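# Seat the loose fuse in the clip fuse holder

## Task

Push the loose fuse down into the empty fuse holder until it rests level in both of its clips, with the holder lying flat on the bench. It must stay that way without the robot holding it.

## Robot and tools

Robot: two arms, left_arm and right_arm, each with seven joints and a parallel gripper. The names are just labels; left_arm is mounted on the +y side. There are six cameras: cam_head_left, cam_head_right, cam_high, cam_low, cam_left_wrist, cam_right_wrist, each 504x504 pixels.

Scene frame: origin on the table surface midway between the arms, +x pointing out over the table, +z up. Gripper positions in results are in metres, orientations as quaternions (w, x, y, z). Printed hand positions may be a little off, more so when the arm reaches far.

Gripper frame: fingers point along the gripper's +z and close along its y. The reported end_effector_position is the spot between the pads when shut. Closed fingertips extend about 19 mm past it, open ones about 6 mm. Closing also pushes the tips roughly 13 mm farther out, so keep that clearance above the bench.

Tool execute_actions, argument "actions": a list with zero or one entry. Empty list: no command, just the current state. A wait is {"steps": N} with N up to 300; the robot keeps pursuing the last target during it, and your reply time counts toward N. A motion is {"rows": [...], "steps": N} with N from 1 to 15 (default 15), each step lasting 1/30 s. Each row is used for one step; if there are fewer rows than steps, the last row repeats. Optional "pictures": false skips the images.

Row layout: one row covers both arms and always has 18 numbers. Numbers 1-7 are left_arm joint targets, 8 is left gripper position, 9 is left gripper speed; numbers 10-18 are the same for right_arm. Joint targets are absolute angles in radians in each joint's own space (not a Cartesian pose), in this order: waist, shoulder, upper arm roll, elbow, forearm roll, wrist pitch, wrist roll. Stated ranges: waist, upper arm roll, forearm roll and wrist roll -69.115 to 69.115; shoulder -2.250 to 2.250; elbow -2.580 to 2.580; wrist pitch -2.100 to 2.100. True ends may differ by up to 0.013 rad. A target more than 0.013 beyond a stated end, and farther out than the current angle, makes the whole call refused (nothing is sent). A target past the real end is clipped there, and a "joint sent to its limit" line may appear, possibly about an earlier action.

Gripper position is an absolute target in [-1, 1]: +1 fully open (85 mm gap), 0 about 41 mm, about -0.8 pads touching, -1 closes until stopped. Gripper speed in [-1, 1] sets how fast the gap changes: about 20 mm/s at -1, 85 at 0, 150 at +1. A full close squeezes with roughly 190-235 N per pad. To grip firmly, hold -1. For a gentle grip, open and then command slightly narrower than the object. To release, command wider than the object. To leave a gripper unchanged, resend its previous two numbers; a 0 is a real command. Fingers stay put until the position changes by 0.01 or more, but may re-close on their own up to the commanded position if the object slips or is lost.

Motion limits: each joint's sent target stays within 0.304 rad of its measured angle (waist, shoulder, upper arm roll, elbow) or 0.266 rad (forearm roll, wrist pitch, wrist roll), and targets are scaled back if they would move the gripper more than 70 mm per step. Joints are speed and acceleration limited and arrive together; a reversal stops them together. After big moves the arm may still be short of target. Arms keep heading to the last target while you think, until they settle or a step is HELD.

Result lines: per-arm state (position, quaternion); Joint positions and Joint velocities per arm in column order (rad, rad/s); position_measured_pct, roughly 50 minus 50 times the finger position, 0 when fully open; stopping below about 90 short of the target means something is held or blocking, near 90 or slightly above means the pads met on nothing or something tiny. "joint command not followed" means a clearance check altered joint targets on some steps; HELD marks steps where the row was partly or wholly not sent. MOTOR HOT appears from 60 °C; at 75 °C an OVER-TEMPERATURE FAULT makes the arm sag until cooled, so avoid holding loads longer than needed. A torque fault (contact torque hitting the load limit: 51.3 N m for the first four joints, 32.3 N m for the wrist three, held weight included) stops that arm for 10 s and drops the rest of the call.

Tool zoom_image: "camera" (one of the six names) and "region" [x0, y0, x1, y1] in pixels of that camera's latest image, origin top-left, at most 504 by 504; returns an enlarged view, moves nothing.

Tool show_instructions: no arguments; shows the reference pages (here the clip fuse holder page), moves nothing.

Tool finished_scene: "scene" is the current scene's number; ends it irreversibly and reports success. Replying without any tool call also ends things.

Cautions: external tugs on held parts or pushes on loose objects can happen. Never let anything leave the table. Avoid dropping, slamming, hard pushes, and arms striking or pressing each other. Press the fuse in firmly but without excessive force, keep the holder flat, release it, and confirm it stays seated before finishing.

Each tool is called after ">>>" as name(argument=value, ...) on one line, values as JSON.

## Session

>>> show_instructions()

>>> execute_actions(actions=[])

Reference images for this scene: Clip fuse holder page 1, Clip fuse holder page 2.

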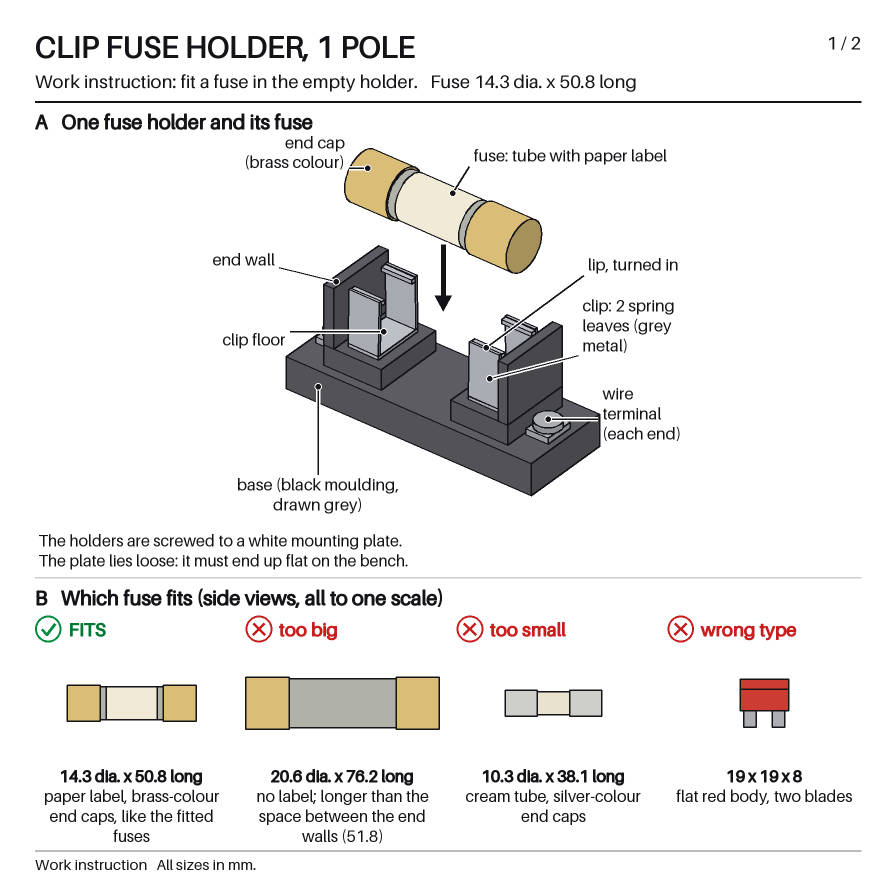

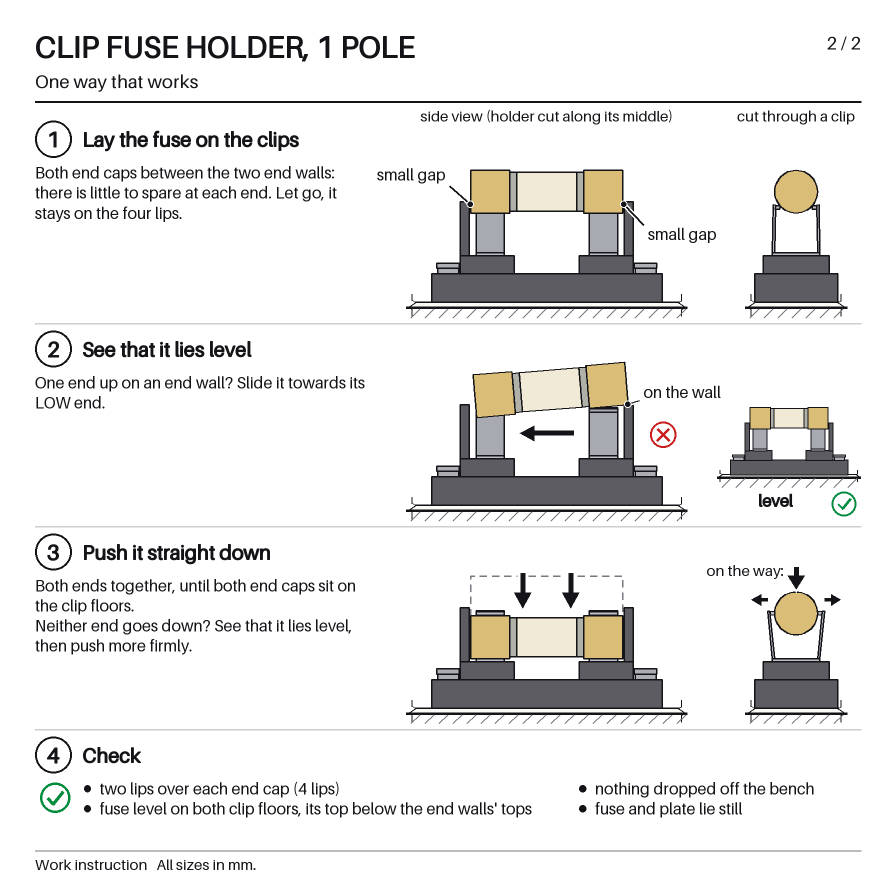

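Scene clock: 0.00 s of 4306.00 s.
left_arm: end_effector_position=(+0.4831, +0.8514, +0.2467) position_measured_pct=0.0 end_effector_quat_wxyz=(-0.018, +0.938, -0.341, +0.054) | right_arm: end_effector_position=(+0.4279, -0.2698, +0.1993) position_measured_pct=0.0 end_effector_quat_wxyz=(-0.002, -0.008, +1.000, -0.001)
Joint positions: left_arm=[-1.064  0.893 -0.287  0.666  0.322  1.548  2.973] | right_arm=[-0.058  0.432  0.002  1.66   0.001  1.055  1.519]
Joint velocities: left_arm=[ 0.001 -0.    -0.003  0.     0.001  0.     0.001] | right_arm=[-0. -0. -0. -0. -0.  0. -0.]

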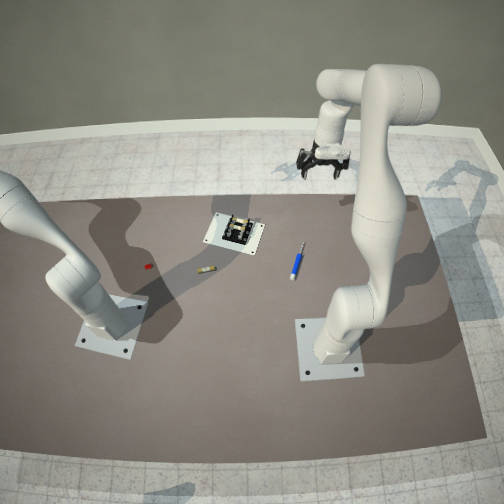

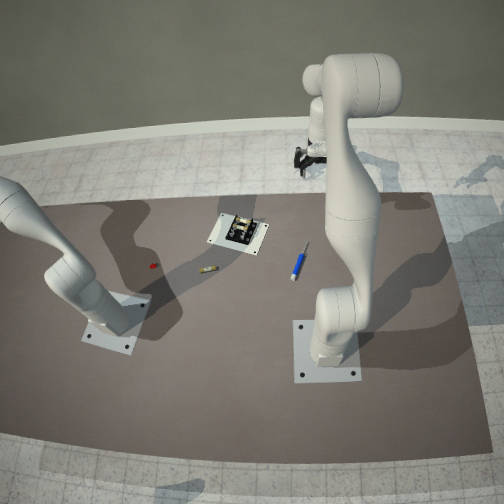

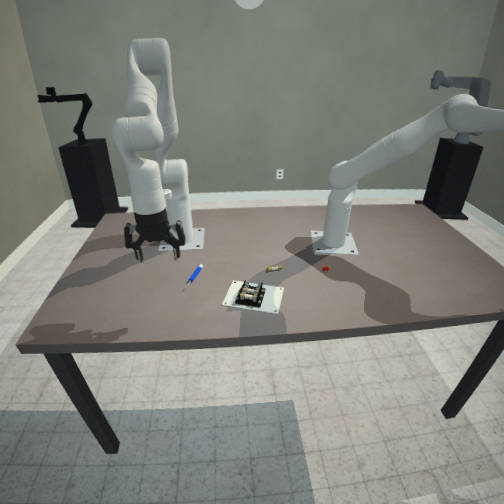

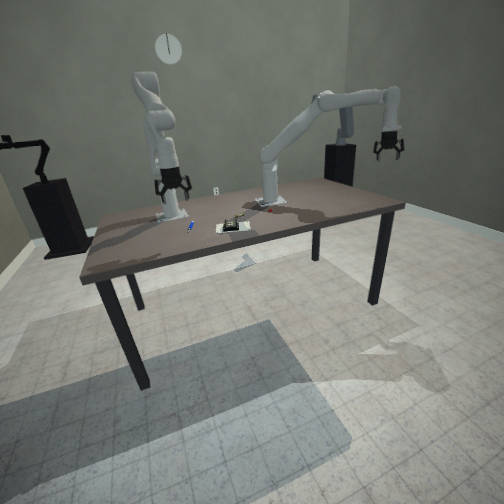

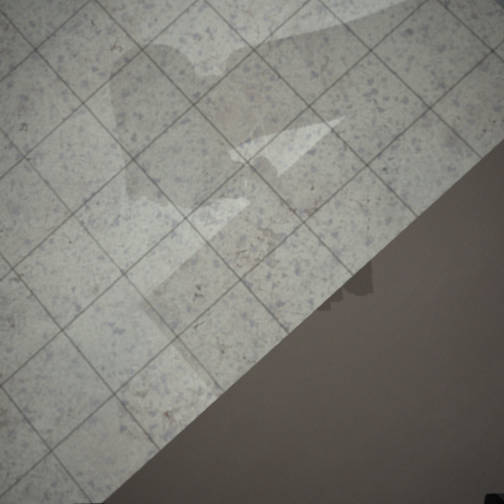

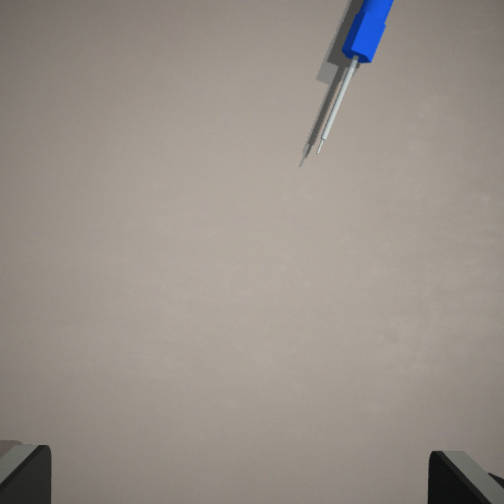

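>>> zoom_image(camera="cam_head_left", region=[170, 195, 320, 295])

Region (170, 195, 320, 295) of cam_head_left's 504x504 image, scaled by 3.360, with more detail than that image has.

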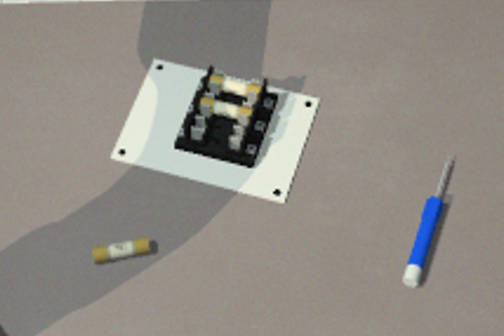

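>>> execute_actions(actions=[{"rows": [[-1.064,0.893,-0.287,0.666,0.322,1.548,2.973,1,0,-0.991,0.542,0,1.869,0,0.7306,2.394,0,0]], "steps": 15}], pictures=false)

>>> execute_actions(actions=[{"steps": 35}])

Scene clock: 3.80 s of 4306.00 s.
left_arm: end_effector_position=(+0.4827, +0.8514, +0.2465) position_measured_pct=0.0 end_effector_quat_wxyz=(-0.018, +0.939, -0.340, +0.054) | right_arm: end_effector_position=(+0.3846, -0.1176, +0.1238) position_measured_pct=36.9 end_effector_quat_wxyz=(-0.003, -0.335, +0.942, -0.001)
Joint positions: left_arm=[-1.064  0.893 -0.287  0.666  0.322  1.548  2.973] | right_arm=[-0.419  0.514  0.001  1.815  0.001  0.818  1.825]
Joint velocities: left_arm=[ 0.002  0.001 -0.002 -0.     0.001 -0.001  0.   ] | right_arm=[-0.945  0.105 -0.006  0.202 -0.002 -0.333  0.826]
Steps of this call (steps 1 to 90: nothing new was sent; then 0.30 s passed at rest; steps 91 to 105: all 15 steps of this action). Readings (joint positions | what the end effector reports):
91: left_arm=[-1.064 0.893 -0.287 0.666 0.322 1.548 2.973] | right_arm=[-0.060 0.432 0.002 1.661 0.001 1.054 1.519] | left_arm position_measured_pct=0.0 | right_arm position_measured_pct=0.0
92: left_arm=[-1.064 0.893 -0.287 0.666 0.322 1.548 2.973] | right_arm=[-0.067 0.434 0.003 1.664 0.001 1.049 1.523] | left_arm position_measured_pct=0.0 | right_arm position_measured_pct=0.4
94: left_arm=[-1.064 0.893 -0.287 0.666 0.322 1.548 2.973] | right_arm=[-0.097 0.444 0.005 1.682 0.002 1.026 1.547] | left_arm position_measured_pct=0.0 | right_arm position_measured_pct=4.8
98: left_arm=[-1.064 0.893 -0.287 0.666 0.322 1.548 2.973] | right_arm=[-0.205 0.477 0.003 1.744 0.001 0.935 1.639] | left_arm position_measured_pct=0.0 | right_arm position_measured_pct=15.9
105: the state above

Scene clock: 4.97 s of 4306.00 s.
left_arm: end_effector_position=(+0.4827, +0.8514, +0.2465) position_measured_pct=0.0 end_effector_quat_wxyz=(-0.018, +0.939, -0.340, +0.054) | right_arm: end_effector_position=(+0.2310, +0.0712, +0.0998) position_measured_pct=49.6 end_effector_quat_wxyz=(+0.000, +0.791, -0.612, -0.000)
Joint positions: left_arm=[-1.064  0.893 -0.287  0.666  0.322  1.548  2.973] | right_arm=[-0.991  0.542 -0.     1.869 -0.     0.731  2.394]
Joint velocities: left_arm=[-0. -0. -0.  0.  0. -0.  0.] | right_arm=[-0.001  0.     0.     0.001  0.     0.     0.001]
Steps of this call (steps 1 to 35: the robot went on to your last target). Readings (joint positions | what the end effector reports):
1: left_arm=[-1.064 0.893 -0.287 0.666 0.322 1.548 2.973] | right_arm=[-0.451 0.517 0.001 1.821 0.000 0.808 1.853] | left_arm position_measured_pct=0.0 | right_arm position_measured_pct=39.7
2: left_arm=[-1.064 0.893 -0.287 0.666 0.322 1.548 2.973] | right_arm=[-0.483 0.520 0.001 1.827 0.000 0.798 1.881] | left_arm position_measured_pct=0.0 | right_arm position_measured_pct=42.9
4: left_arm=[-1.064 0.893 -0.287 0.666 0.322 1.548 2.973] | right_arm=[-0.547 0.525 0.001 1.836 0.000 0.783 1.937] | left_arm position_measured_pct=0.0 | right_arm position_measured_pct=47.6
8: left_arm=[-1.064 0.893 -0.287 0.666 0.322 1.548 2.973] | right_arm=[-0.676 0.532 0.001 1.849 0.000 0.761 2.050] | left_arm position_measured_pct=0.0 | right_arm position_measured_pct=49.6
35: the state above

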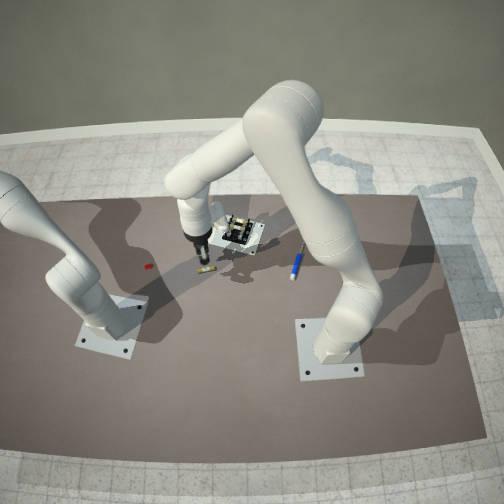

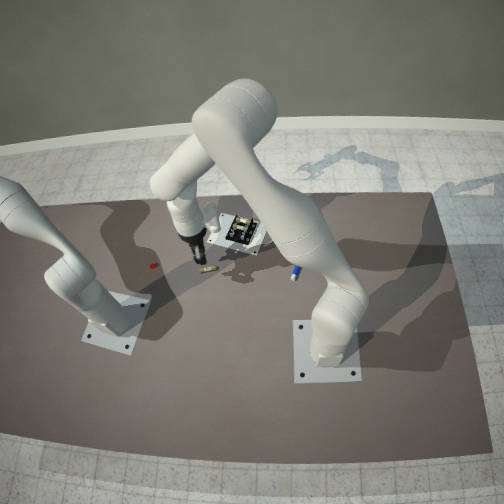

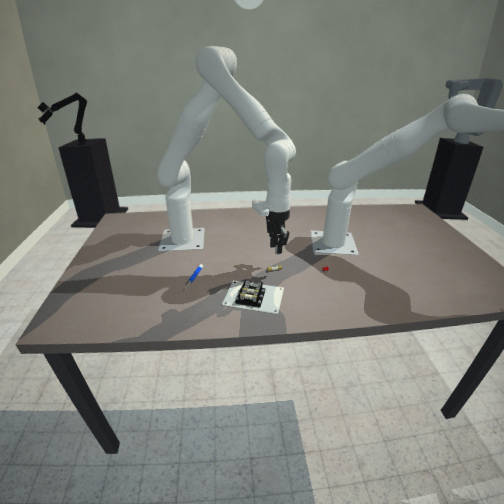

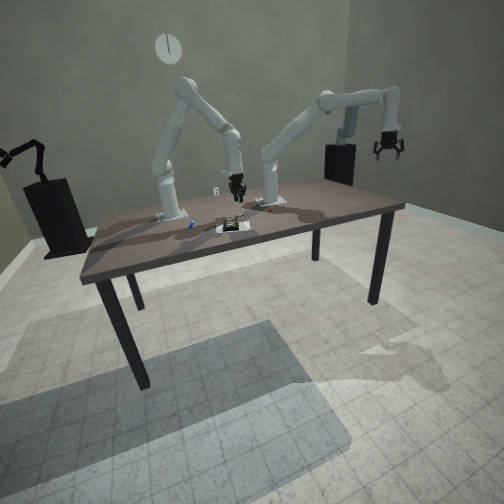

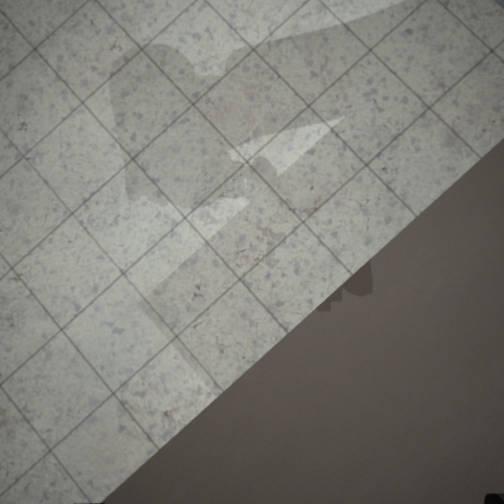

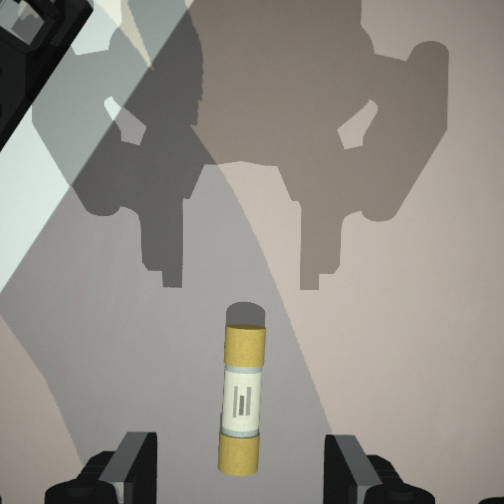

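>>> execute_actions(actions=[{"rows": [[-1.064,0.893,-0.287,0.666,0.322,1.548,2.973,1,0,-0.9896,0.6814,0,1.9255,0,0.5347,2.36,0,0]], "steps": 15}], pictures=false)

>>> execute_actions(actions=[{"steps": 8}])

Scene clock: 6.57 s of 4306.00 s.
left_arm: end_effector_position=(+0.4827, +0.8514, +0.2465) position_measured_pct=0.0 end_effector_quat_wxyz=(-0.018, +0.939, -0.340, +0.054) | right_arm: end_effector_position=(+0.2308, +0.0699, +0.0306) position_measured_pct=49.6 end_effector_quat_wxyz=(-0.001, +0.780, -0.626, -0.000)
Joint positions: left_arm=[-1.064  0.893 -0.287  0.666  0.322  1.548  2.973] | right_arm=[-0.99   0.68  -0.     1.926  0.     0.535  2.36 ]
Joint velocities: left_arm=[-0.001 -0.    -0.001 -0.     0.001 -0.    -0.001] | right_arm=[ 0.002  0.017  0.     0.002 -0.    -0.001 -0.001]
Steps of this call (steps 1 to 15: the robot went on to your last target; steps 16 to 33: nothing new was sent; steps 34 to 48: all 15 steps of this action). Readings (joint positions | what the end effector reports):
34: left_arm=[-1.064 0.893 -0.287 0.666 0.322 1.548 2.973] | right_arm=[-0.991 0.543 0.000 1.869 -0.000 0.729 2.394] | left_arm position_measured_pct=0.0 | right_arm position_measured_pct=49.6
35: left_arm=[-1.064 0.893 -0.287 0.666 0.322 1.548 2.973] | right_arm=[-0.991 0.550 0.000 1.871 0.000 0.722 2.393] | left_arm position_measured_pct=0.0 | right_arm position_measured_pct=49.6
37: left_arm=[-1.064 0.893 -0.287 0.666 0.322 1.548 2.973] | right_arm=[-0.991 0.580 0.000 1.881 0.000 0.684 2.386] | left_arm position_measured_pct=0.0 | right_arm position_measured_pct=49.6
41: left_arm=[-1.064 0.893 -0.287 0.666 0.322 1.548 2.973] | right_arm=[-0.990 0.662 -0.000 1.918 -0.000 0.563 2.365] | left_arm position_measured_pct=0.0 | right_arm position_measured_pct=49.6
48: the state above

Scene clock: 6.83 s of 4306.00 s.
left_arm: end_effector_position=(+0.4827, +0.8514, +0.2465) position_measured_pct=0.0 end_effector_quat_wxyz=(-0.018, +0.939, -0.340, +0.054) | right_arm: end_effector_position=(+0.2305, +0.0696, +0.0299) position_measured_pct=49.6 end_effector_quat_wxyz=(-0.000, +0.780, -0.626, -0.000)
Joint positions: left_arm=[-1.064  0.893 -0.287  0.666  0.322  1.548  2.973] | right_arm=[-0.99   0.681 -0.     1.926  0.     0.535  2.36 ]
Joint velocities: left_arm=[ 0.002 -0.001  0.003 -0.    -0.002 -0.     0.001] | right_arm=[ 0.001  0.002  0.    -0.    -0.    -0.    -0.001]
Steps of this call (steps 1 to 8: the robot went on to your last target). Readings (joint positions | what the end effector reports):
1: left_arm=[-1.064 0.893 -0.287 0.666 0.322 1.548 2.973] | right_arm=[-0.990 0.680 -0.000 1.926 0.000 0.535 2.360] | left_arm position_measured_pct=0.0 | right_arm position_measured_pct=49.6
2: left_arm=[-1.064 0.893 -0.287 0.666 0.322 1.548 2.973] | right_arm=[-0.990 0.680 -0.000 1.926 0.000 0.535 2.360] | left_arm position_measured_pct=0.0 | right_arm position_measured_pct=49.6
4: left_arm=[-1.064 0.893 -0.287 0.666 0.322 1.548 2.973] | right_arm=[-0.990 0.681 -0.000 1.926 -0.000 0.535 2.360] | left_arm position_measured_pct=0.0 | right_arm position_measured_pct=49.6
8: the state above

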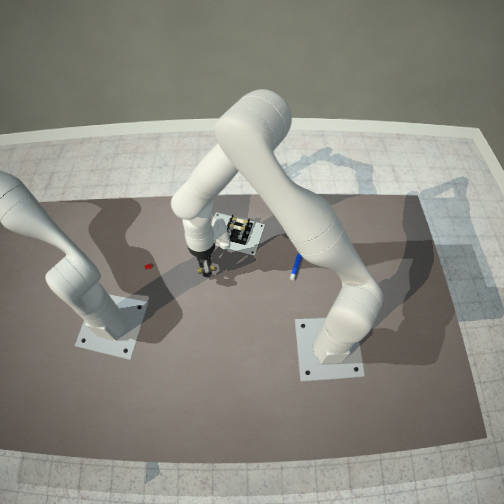

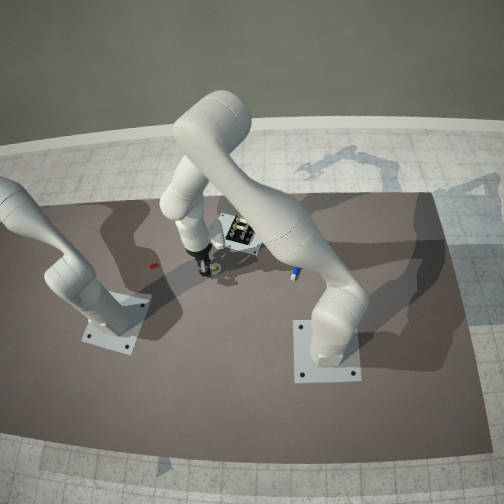

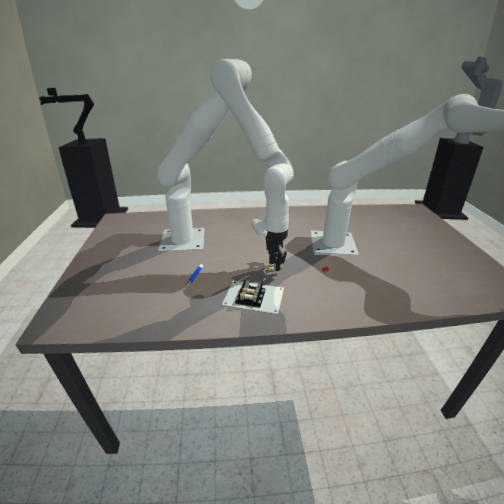

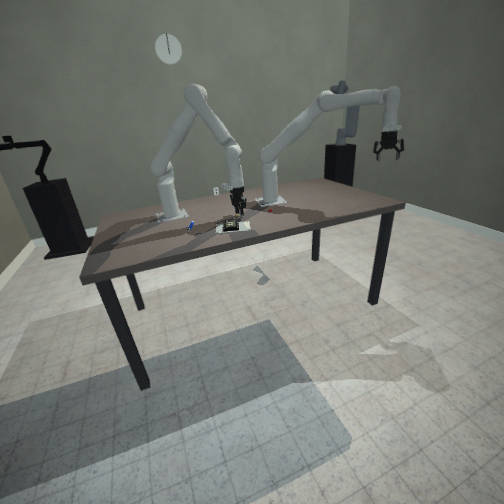

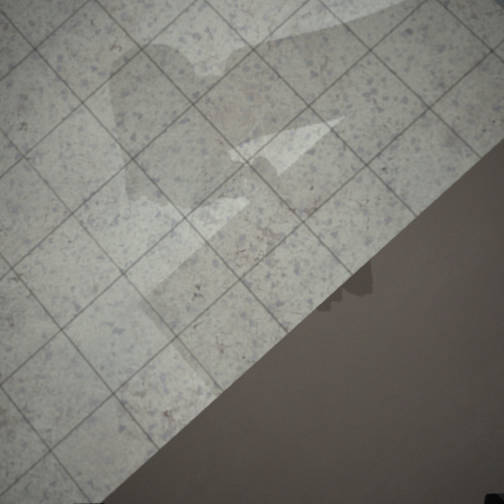

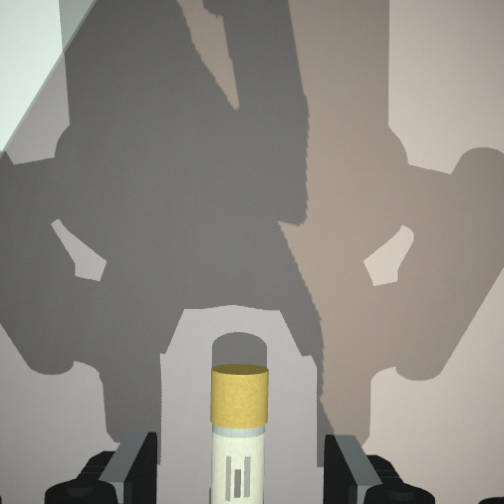

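>>> execute_actions(actions=[{"rows": [[-1.064,0.893,-0.287,0.666,0.322,1.548,2.973,1,0,-0.9896,0.6979,0,1.9287,0,0.515,2.36,0,0],[-1.064,0.893,-0.287,0.666,0.322,1.548,2.973,1,0,-0.9896,0.6979,0,1.9287,0,0.515,2.36,0,0],[-1.064,0.893,-0.287,0.666,0.322,1.548,2.973,1,0,-0.9896,0.6979,0,1.9287,0,0.515,2.36,0,0],[-1.064,0.893,-0.287,0.666,0.322,1.548,2.973,1,0,-0.9896,0.6979,0,1.9287,0,0.515,2.36,0,0],[-1.064,0.893,-0.287,0.666,0.322,1.548,2.973,1,0,-0.9896,0.6979,0,1.9287,0,0.515,2.36,-1,-0.3]], "steps": 15}], pictures=false)

>>> execute_actions(actions=[{"steps": 12}])

Scene clock: 8.37 s of 4306.00 s.
left_arm: end_effector_position=(+0.4827, +0.8514, +0.2465) position_measured_pct=0.0 end_effector_quat_wxyz=(-0.018, +0.939, -0.340, +0.054) | right_arm: end_effector_position=(+0.2305, +0.0695, +0.0223) position_measured_pct=69.0 end_effector_quat_wxyz=(-0.000, +0.780, -0.626, -0.000)
Joint positions: left_arm=[-1.064  0.893 -0.287  0.666  0.322  1.548  2.973] | right_arm=[-0.99   0.698 -0.     1.929  0.     0.515  2.36 ]
Joint velocities: left_arm=[-0.    -0.    -0.     0.     0.    -0.001 -0.002] | right_arm=[-0.     0.     0.    -0.001 -0.    -0.    -0.001]
Steps of this call (steps 1 to 15: the robot went on to your last target; steps 16 to 31: nothing new was sent; steps 32 to 46: all 15 steps of this action). Readings (joint positions | what the end effector reports):
32: left_arm=[-1.064 0.893 -0.287 0.666 0.322 1.548 2.973] | right_arm=[-0.990 0.683 0.000 1.926 -0.000 0.534 2.360] | left_arm position_measured_pct=0.0 | right_arm position_measured_pct=49.6
33: left_arm=[-1.064 0.893 -0.287 0.666 0.322 1.548 2.973] | right_arm=[-0.990 0.689 0.000 1.926 0.000 0.527 2.360] | left_arm position_measured_pct=0.0 | right_arm position_measured_pct=49.6
35: left_arm=[-1.064 0.893 -0.287 0.666 0.322 1.548 2.973] | right_arm=[-0.990 0.697 -0.000 1.929 -0.000 0.517 2.360] | left_arm position_measured_pct=0.0 | right_arm position_measured_pct=49.6
39: left_arm=[-1.064 0.893 -0.287 0.666 0.322 1.548 2.973] | right_arm=[-0.990 0.697 -0.000 1.929 0.000 0.515 2.360] | left_arm position_measured_pct=0.0 | right_arm position_measured_pct=53.2
46: the state above

Scene clock: 8.77 s of 4306.00 s.
left_arm: end_effector_position=(+0.4827, +0.8514, +0.2465) position_measured_pct=0.0 end_effector_quat_wxyz=(-0.018, +0.939, -0.340, +0.054) | right_arm: end_effector_position=(+0.2307, +0.0697, +0.0227) position_measured_pct=81.7 end_effector_quat_wxyz=(-0.000, +0.780, -0.626, -0.000)
Joint positions: left_arm=[-1.064  0.893 -0.287  0.666  0.322  1.548  2.973] | right_arm=[-0.99   0.697  0.     1.929  0.     0.515  2.36 ]
Joint velocities: left_arm=[-0.001 -0.     0.001 -0.    -0.001  0.    -0.   ] | right_arm=[-0.001 -0.    -0.    -0.001  0.    -0.001 -0.001]
Steps of this call (steps 1 to 12: the robot went on to your last target). Readings (joint positions | what the end effector reports):
1: left_arm=[-1.064 0.893 -0.287 0.666 0.322 1.548 2.973] | right_arm=[-0.990 0.698 0.000 1.929 0.000 0.515 2.360] | left_arm position_measured_pct=0.0 | right_arm position_measured_pct=71.0
2: left_arm=[-1.064 0.893 -0.287 0.666 0.322 1.548 2.973] | right_arm=[-0.990 0.698 0.000 1.929 0.000 0.515 2.360] | left_arm position_measured_pct=0.0 | right_arm position_measured_pct=73.4
4: left_arm=[-1.064 0.893 -0.287 0.666 0.322 1.548 2.973] | right_arm=[-0.990 0.698 0.000 1.929 -0.000 0.515 2.360] | left_arm position_measured_pct=0.0 | right_arm position_measured_pct=77.8
8: left_arm=[-1.064 0.893 -0.287 0.666 0.322 1.548 2.973] | right_arm=[-0.990 0.697 0.000 1.929 -0.000 0.515 2.360] | left_arm position_measured_pct=0.0 | right_arm position_measured_pct=81.7
12: the state above

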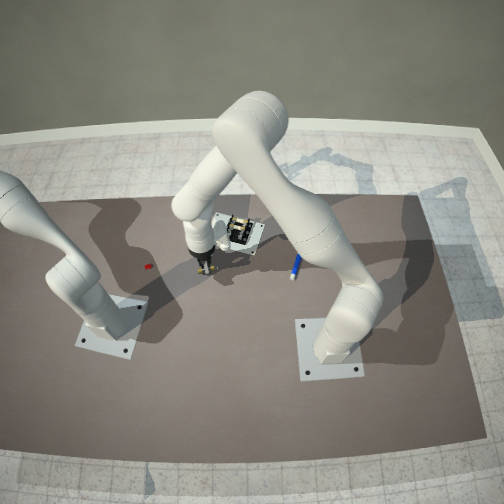

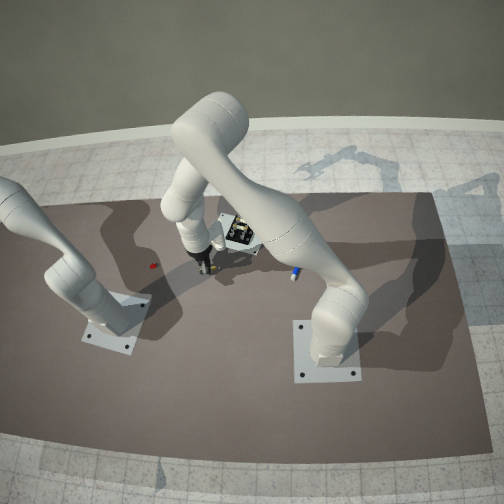

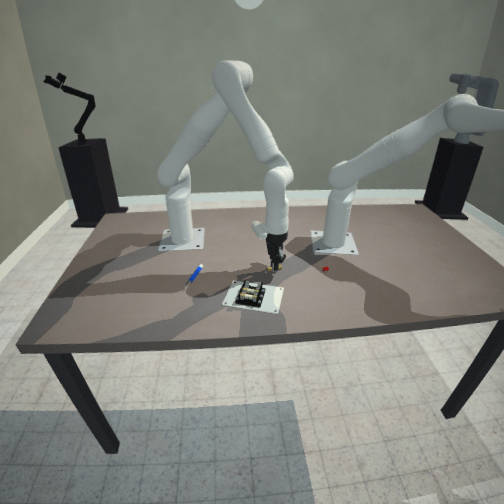

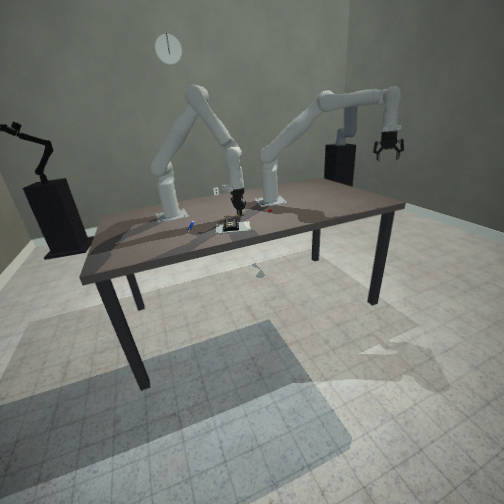

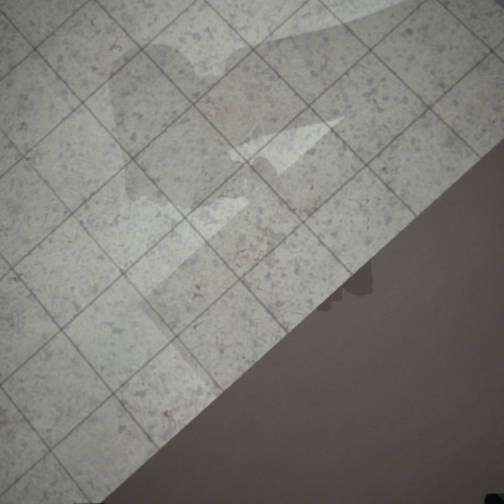

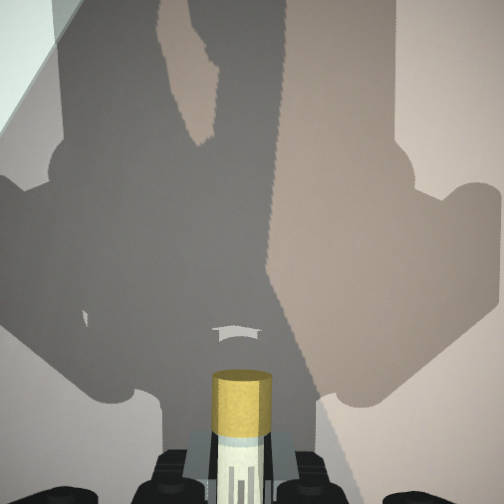

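>>> execute_actions(actions=[{"rows": [[-1.064,0.893,-0.287,0.666,0.322,1.548,2.973,1,0,-0.9896,0.66,0,1.92,0,0.5616,2.36,-1,-0.3],[-1.064,0.893,-0.287,0.666,0.322,1.548,2.973,1,0,-0.9896,0.66,0,1.92,0,0.5616,2.36,-1,-0.3],[-1.064,0.893,-0.287,0.666,0.322,1.548,2.973,1,0,-0.9896,0.66,0,1.92,0,0.5616,2.36,-1,-0.3],[-1.064,0.893,-0.287,0.666,0.322,1.548,2.973,1,0,-0.6544,0.5921,0,1.8366,0,0.7129,2.167,-1,-0.3]], "steps": 15}], pictures=false)

>>> execute_actions(actions=[{"steps": 20}])

Scene clock: 10.77 s of 4306.00 s.
left_arm: end_effector_position=(+0.4827, +0.8514, +0.2465) position_measured_pct=0.0 end_effector_quat_wxyz=(-0.018, +0.939, -0.340, +0.054) | right_arm: end_effector_position=(+0.3226, -0.0003, +0.0767) position_measured_pct=81.7 end_effector_quat_wxyz=(-0.000, -0.632, +0.775, -0.000)
Joint positions: left_arm=[-1.064  0.893 -0.287  0.666  0.322  1.548  2.973] | right_arm=[-0.722  0.604  0.     1.851  0.     0.687  2.206]
Joint velocities: left_arm=[ 0.     0.    -0.     0.     0.001 -0.    -0.   ] | right_arm=[ 0.733 -0.133  0.03  -0.17   0.01   0.302 -0.458]
Steps of this call (steps 1 to 15: the robot went on to your last target; steps 16 to 45: nothing new was sent; steps 46 to 60: all 15 steps of this action). Readings (joint positions | what the end effector reports):
46: left_arm=[-1.064 0.893 -0.287 0.666 0.322 1.548 2.973] | right_arm=[-0.990 0.696 0.000 1.928 0.000 0.516 2.360] | left_arm position_measured_pct=0.0 | right_arm position_measured_pct=81.7
47: left_arm=[-1.064 0.893 -0.287 0.666 0.322 1.548 2.973] | right_arm=[-0.990 0.689 -0.000 1.928 -0.000 0.523 2.360] | left_arm position_measured_pct=0.0 | right_arm position_measured_pct=81.7
49: left_arm=[-1.064 0.893 -0.287 0.666 0.322 1.548 2.973] | right_arm=[-0.988 0.667 -0.000 1.922 -0.000 0.550 2.360] | left_arm position_measured_pct=0.0 | right_arm position_measured_pct=81.7
53: left_arm=[-1.064 0.893 -0.287 0.666 0.322 1.548 2.973] | right_arm=[-0.931 0.641 -0.003 1.898 -0.001 0.605 2.328] | left_arm position_measured_pct=0.0 | right_arm position_measured_pct=81.7
60: the state above

Scene clock: 11.43 s of 4306.00 s.
left_arm: end_effector_position=(+0.4827, +0.8514, +0.2465) position_measured_pct=0.0 end_effector_quat_wxyz=(-0.018, +0.939, -0.340, +0.054) | right_arm: end_effector_position=(+0.3418, -0.0226, +0.0848) position_measured_pct=81.7 end_effector_quat_wxyz=(-0.000, -0.590, +0.808, -0.000)
Joint positions: left_arm=[-1.064  0.893 -0.287  0.666  0.322  1.548  2.973] | right_arm=[-0.655  0.592  0.     1.837  0.     0.713  2.167]
Joint velocities: left_arm=[ 0.    -0.001 -0.002 -0.    -0.     0.    -0.   ] | right_arm=[ 0.     0.001 -0.     0.    -0.    -0.    -0.001]
Steps of this call (steps 1 to 20: the robot went on to your last target). Readings (joint positions | what the end effector reports):
1: left_arm=[-1.064 0.893 -0.287 0.666 0.322 1.548 2.973] | right_arm=[-0.700 0.600 0.001 1.845 0.001 0.696 2.192] | left_arm position_measured_pct=0.0 | right_arm position_measured_pct=81.7
2: left_arm=[-1.064 0.893 -0.287 0.666 0.322 1.548 2.973] | right_arm=[-0.683 0.597 0.002 1.841 0.001 0.703 2.181] | left_arm position_measured_pct=0.0 | right_arm position_measured_pct=81.7
4: left_arm=[-1.064 0.893 -0.287 0.666 0.322 1.548 2.973] | right_arm=[-0.665 0.594 0.003 1.837 0.001 0.711 2.169] | left_arm position_measured_pct=0.0 | right_arm position_measured_pct=81.7
8: left_arm=[-1.064 0.893 -0.287 0.666 0.322 1.548 2.973] | right_arm=[-0.658 0.593 0.000 1.837 -0.000 0.713 2.167] | left_arm position_measured_pct=0.0 | right_arm position_measured_pct=81.7
20: the state above

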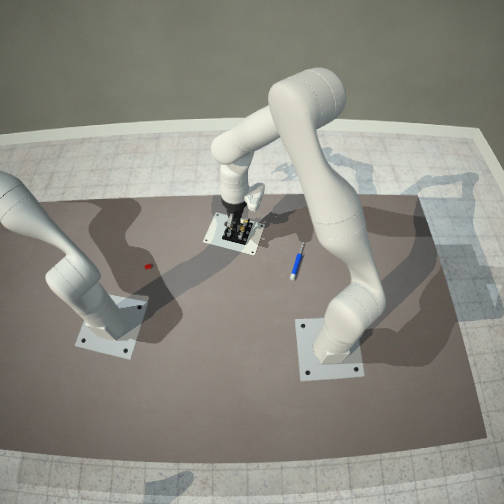

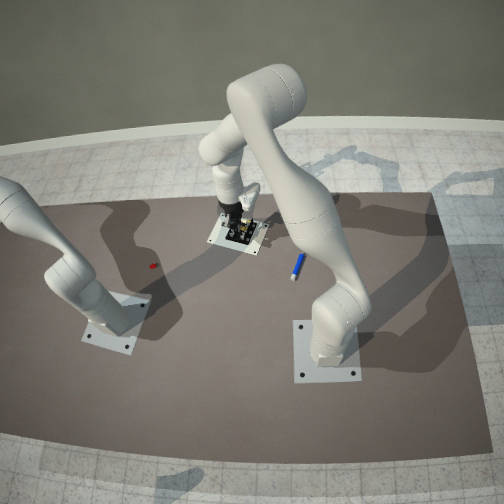

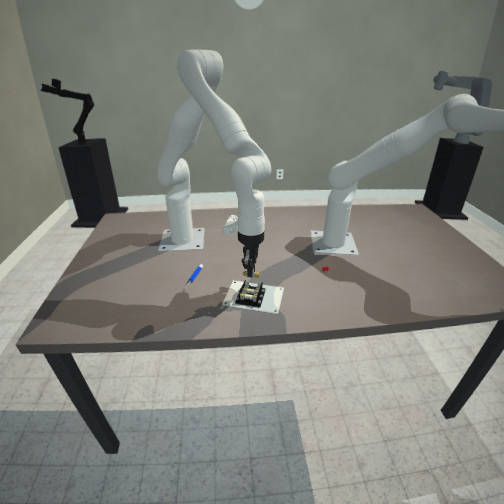

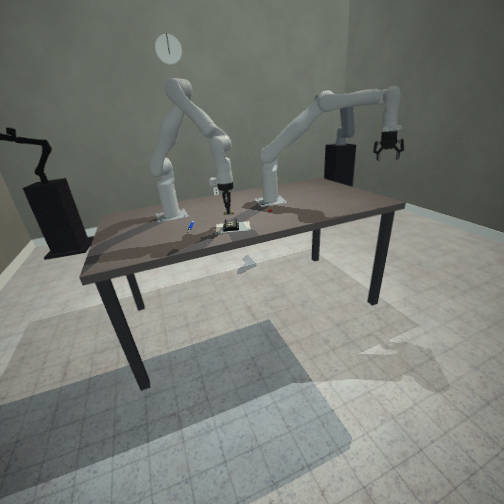

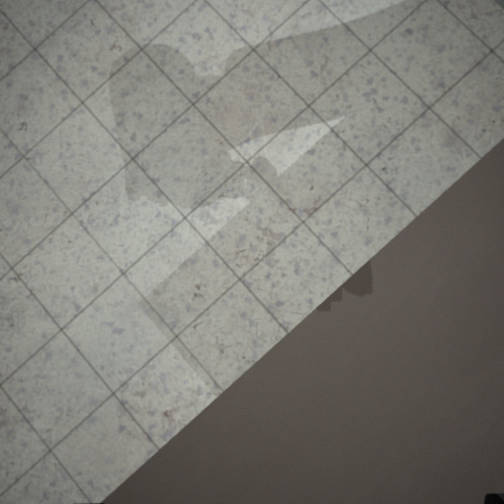

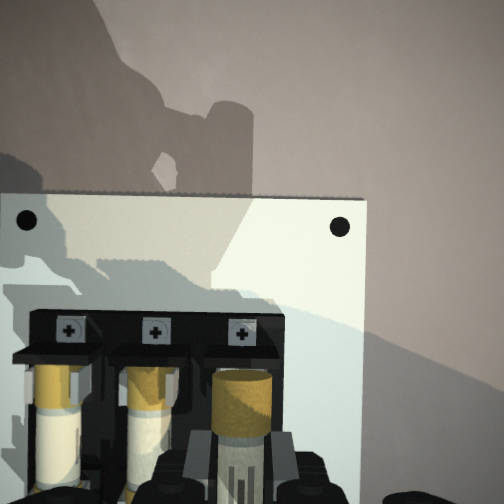

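>>> execute_actions(actions=[{"rows": [[-1.064,0.893,-0.287,0.666,0.322,1.548,2.973,1,0,-0.6616,0.6449,0,1.8396,0,0.6571,2.156,-1,-0.3]], "steps": 15}], pictures=false)

>>> execute_actions(actions=[{"steps": 5}])

>>> zoom_image(camera="cam_right_wrist", region=[140, 300, 340, 450])

Scene clock: 13.03 s of 4306.00 s.
left_arm: end_effector_position=(+0.4827, +0.8514, +0.2465) position_measured_pct=0.0 end_effector_quat_wxyz=(-0.018, +0.939, -0.340, +0.054) | right_arm: end_effector_position=(+0.3436, -0.0172, +0.0610) position_measured_pct=81.7 end_effector_quat_wxyz=(+0.000, -0.588, +0.809, +0.000)
Joint positions: left_arm=[-1.064  0.893 -0.287  0.666  0.322  1.548  2.973] | right_arm=[-0.662  0.645 -0.     1.84  -0.     0.657  2.156]
Joint velocities: left_arm=[ 0.001  0.001 -0.001  0.    -0.001 -0.001  0.002] | right_arm=[-0.001  0.003  0.     0.001 -0.     0.    -0.001]
Steps of this call (steps 1 to 15: the robot went on to your last target; steps 16 to 33: nothing new was sent; steps 34 to 48: all 15 steps of this action). Readings (joint positions | what the end effector reports):
34: left_arm=[-1.064 0.893 -0.287 0.666 0.322 1.548 2.973] | right_arm=[-0.655 0.594 0.000 1.837 0.000 0.712 2.167] | left_arm position_measured_pct=0.0 | right_arm position_measured_pct=81.7
35: left_arm=[-1.064 0.893 -0.287 0.666 0.322 1.548 2.973] | right_arm=[-0.656 0.600 0.000 1.836 0.000 0.707 2.166] | left_arm position_measured_pct=0.0 | right_arm position_measured_pct=81.7
37: left_arm=[-1.064 0.893 -0.287 0.666 0.322 1.548 2.973] | right_arm=[-0.659 0.627 0.000 1.838 0.000 0.680 2.161] | left_arm position_measured_pct=0.0 | right_arm position_measured_pct=81.7
41: left_arm=[-1.064 0.893 -0.287 0.666 0.322 1.548 2.973] | right_arm=[-0.661 0.642 -0.000 1.840 -0.000 0.658 2.156] | left_arm position_measured_pct=0.0 | right_arm position_measured_pct=81.7
48: the state above

Scene clock: 13.20 s of 4306.00 s.
left_arm: end_effector_position=(+0.4827, +0.8514, +0.2465) position_measured_pct=0.0 end_effector_quat_wxyz=(-0.018, +0.939, -0.340, +0.054) | right_arm: end_effector_position=(+0.3436, -0.0173, +0.0609) position_measured_pct=81.7 end_effector_quat_wxyz=(+0.000, -0.588, +0.809, +0.000)
Joint positions: left_arm=[-1.064  0.893 -0.287  0.666  0.322  1.548  2.973] | right_arm=[-0.662  0.645 -0.     1.84  -0.     0.657  2.156]
Joint velocities: left_arm=[-0.001 -0.    -0.002  0.     0.002  0.001  0.   ] | right_arm=[ 0.001  0.001  0.     0.001 -0.    -0.001  0.002]
Steps of this call (steps 1 to 5: the robot went on to your last target). Readings (joint positions | what the end effector reports):
1: left_arm=[-1.064 0.893 -0.287 0.666 0.322 1.548 2.973] | right_arm=[-0.662 0.645 -0.000 1.840 -0.000 0.657 2.156] | left_arm position_measured_pct=0.0 | right_arm position_measured_pct=81.7
2: left_arm=[-1.064 0.893 -0.287 0.666 0.322 1.548 2.973] | right_arm=[-0.662 0.645 -0.000 1.840 -0.000 0.657 2.156] | left_arm position_measured_pct=0.0 | right_arm position_measured_pct=81.7
4: left_arm=[-1.064 0.893 -0.287 0.666 0.322 1.548 2.973] | right_arm=[-0.662 0.645 -0.000 1.840 -0.000 0.657 2.156] | left_arm position_measured_pct=0.0 | right_arm position_measured_pct=81.7
5: the state above

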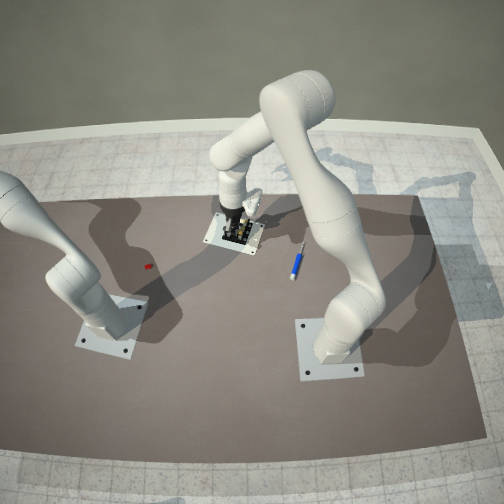

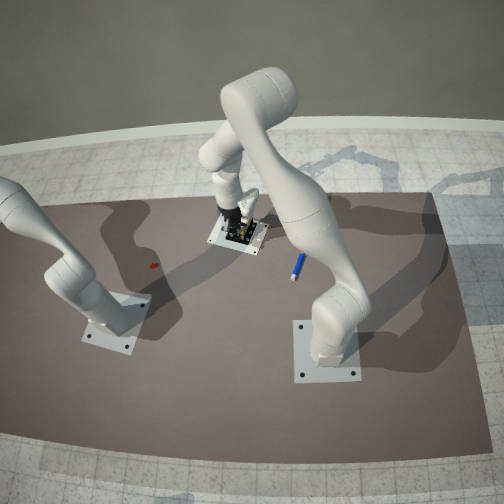

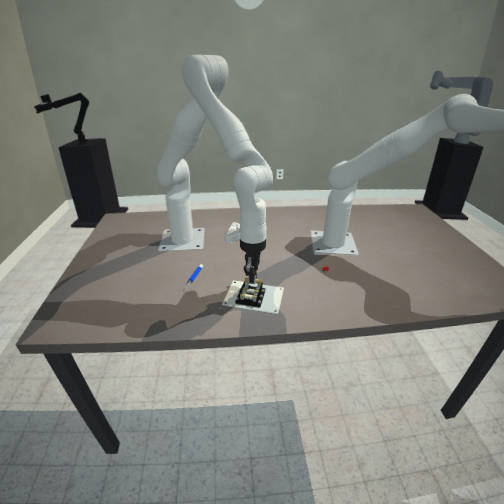

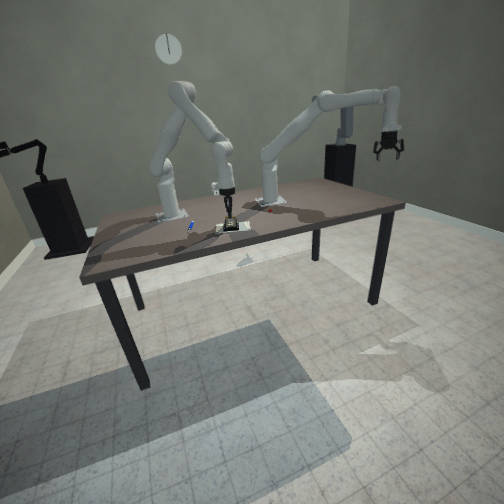

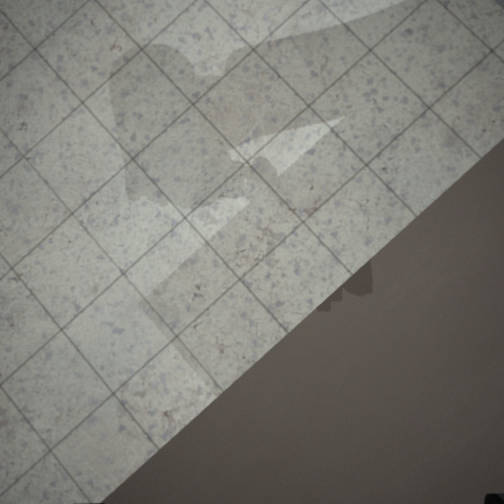

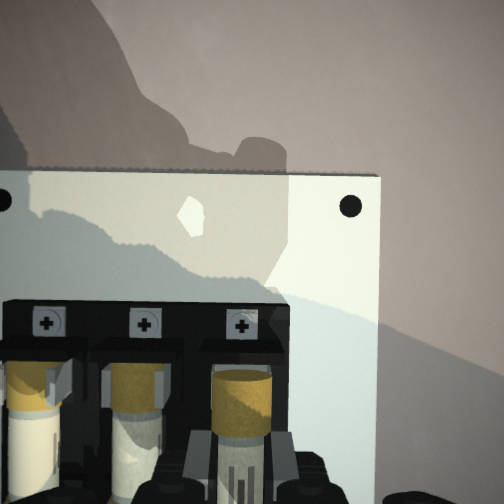

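Region (140, 300, 340, 450) of cam_right_wrist's 504x504 image, scaled by 2.520; it fills the top 378 rows of this view, and the rest is white.

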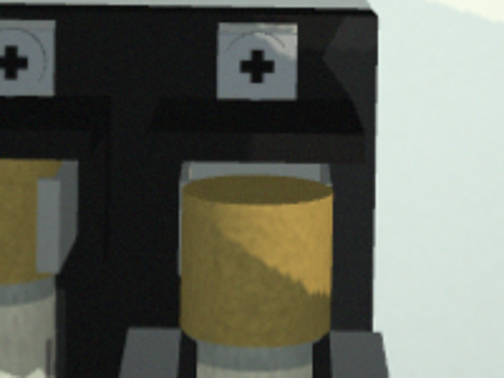

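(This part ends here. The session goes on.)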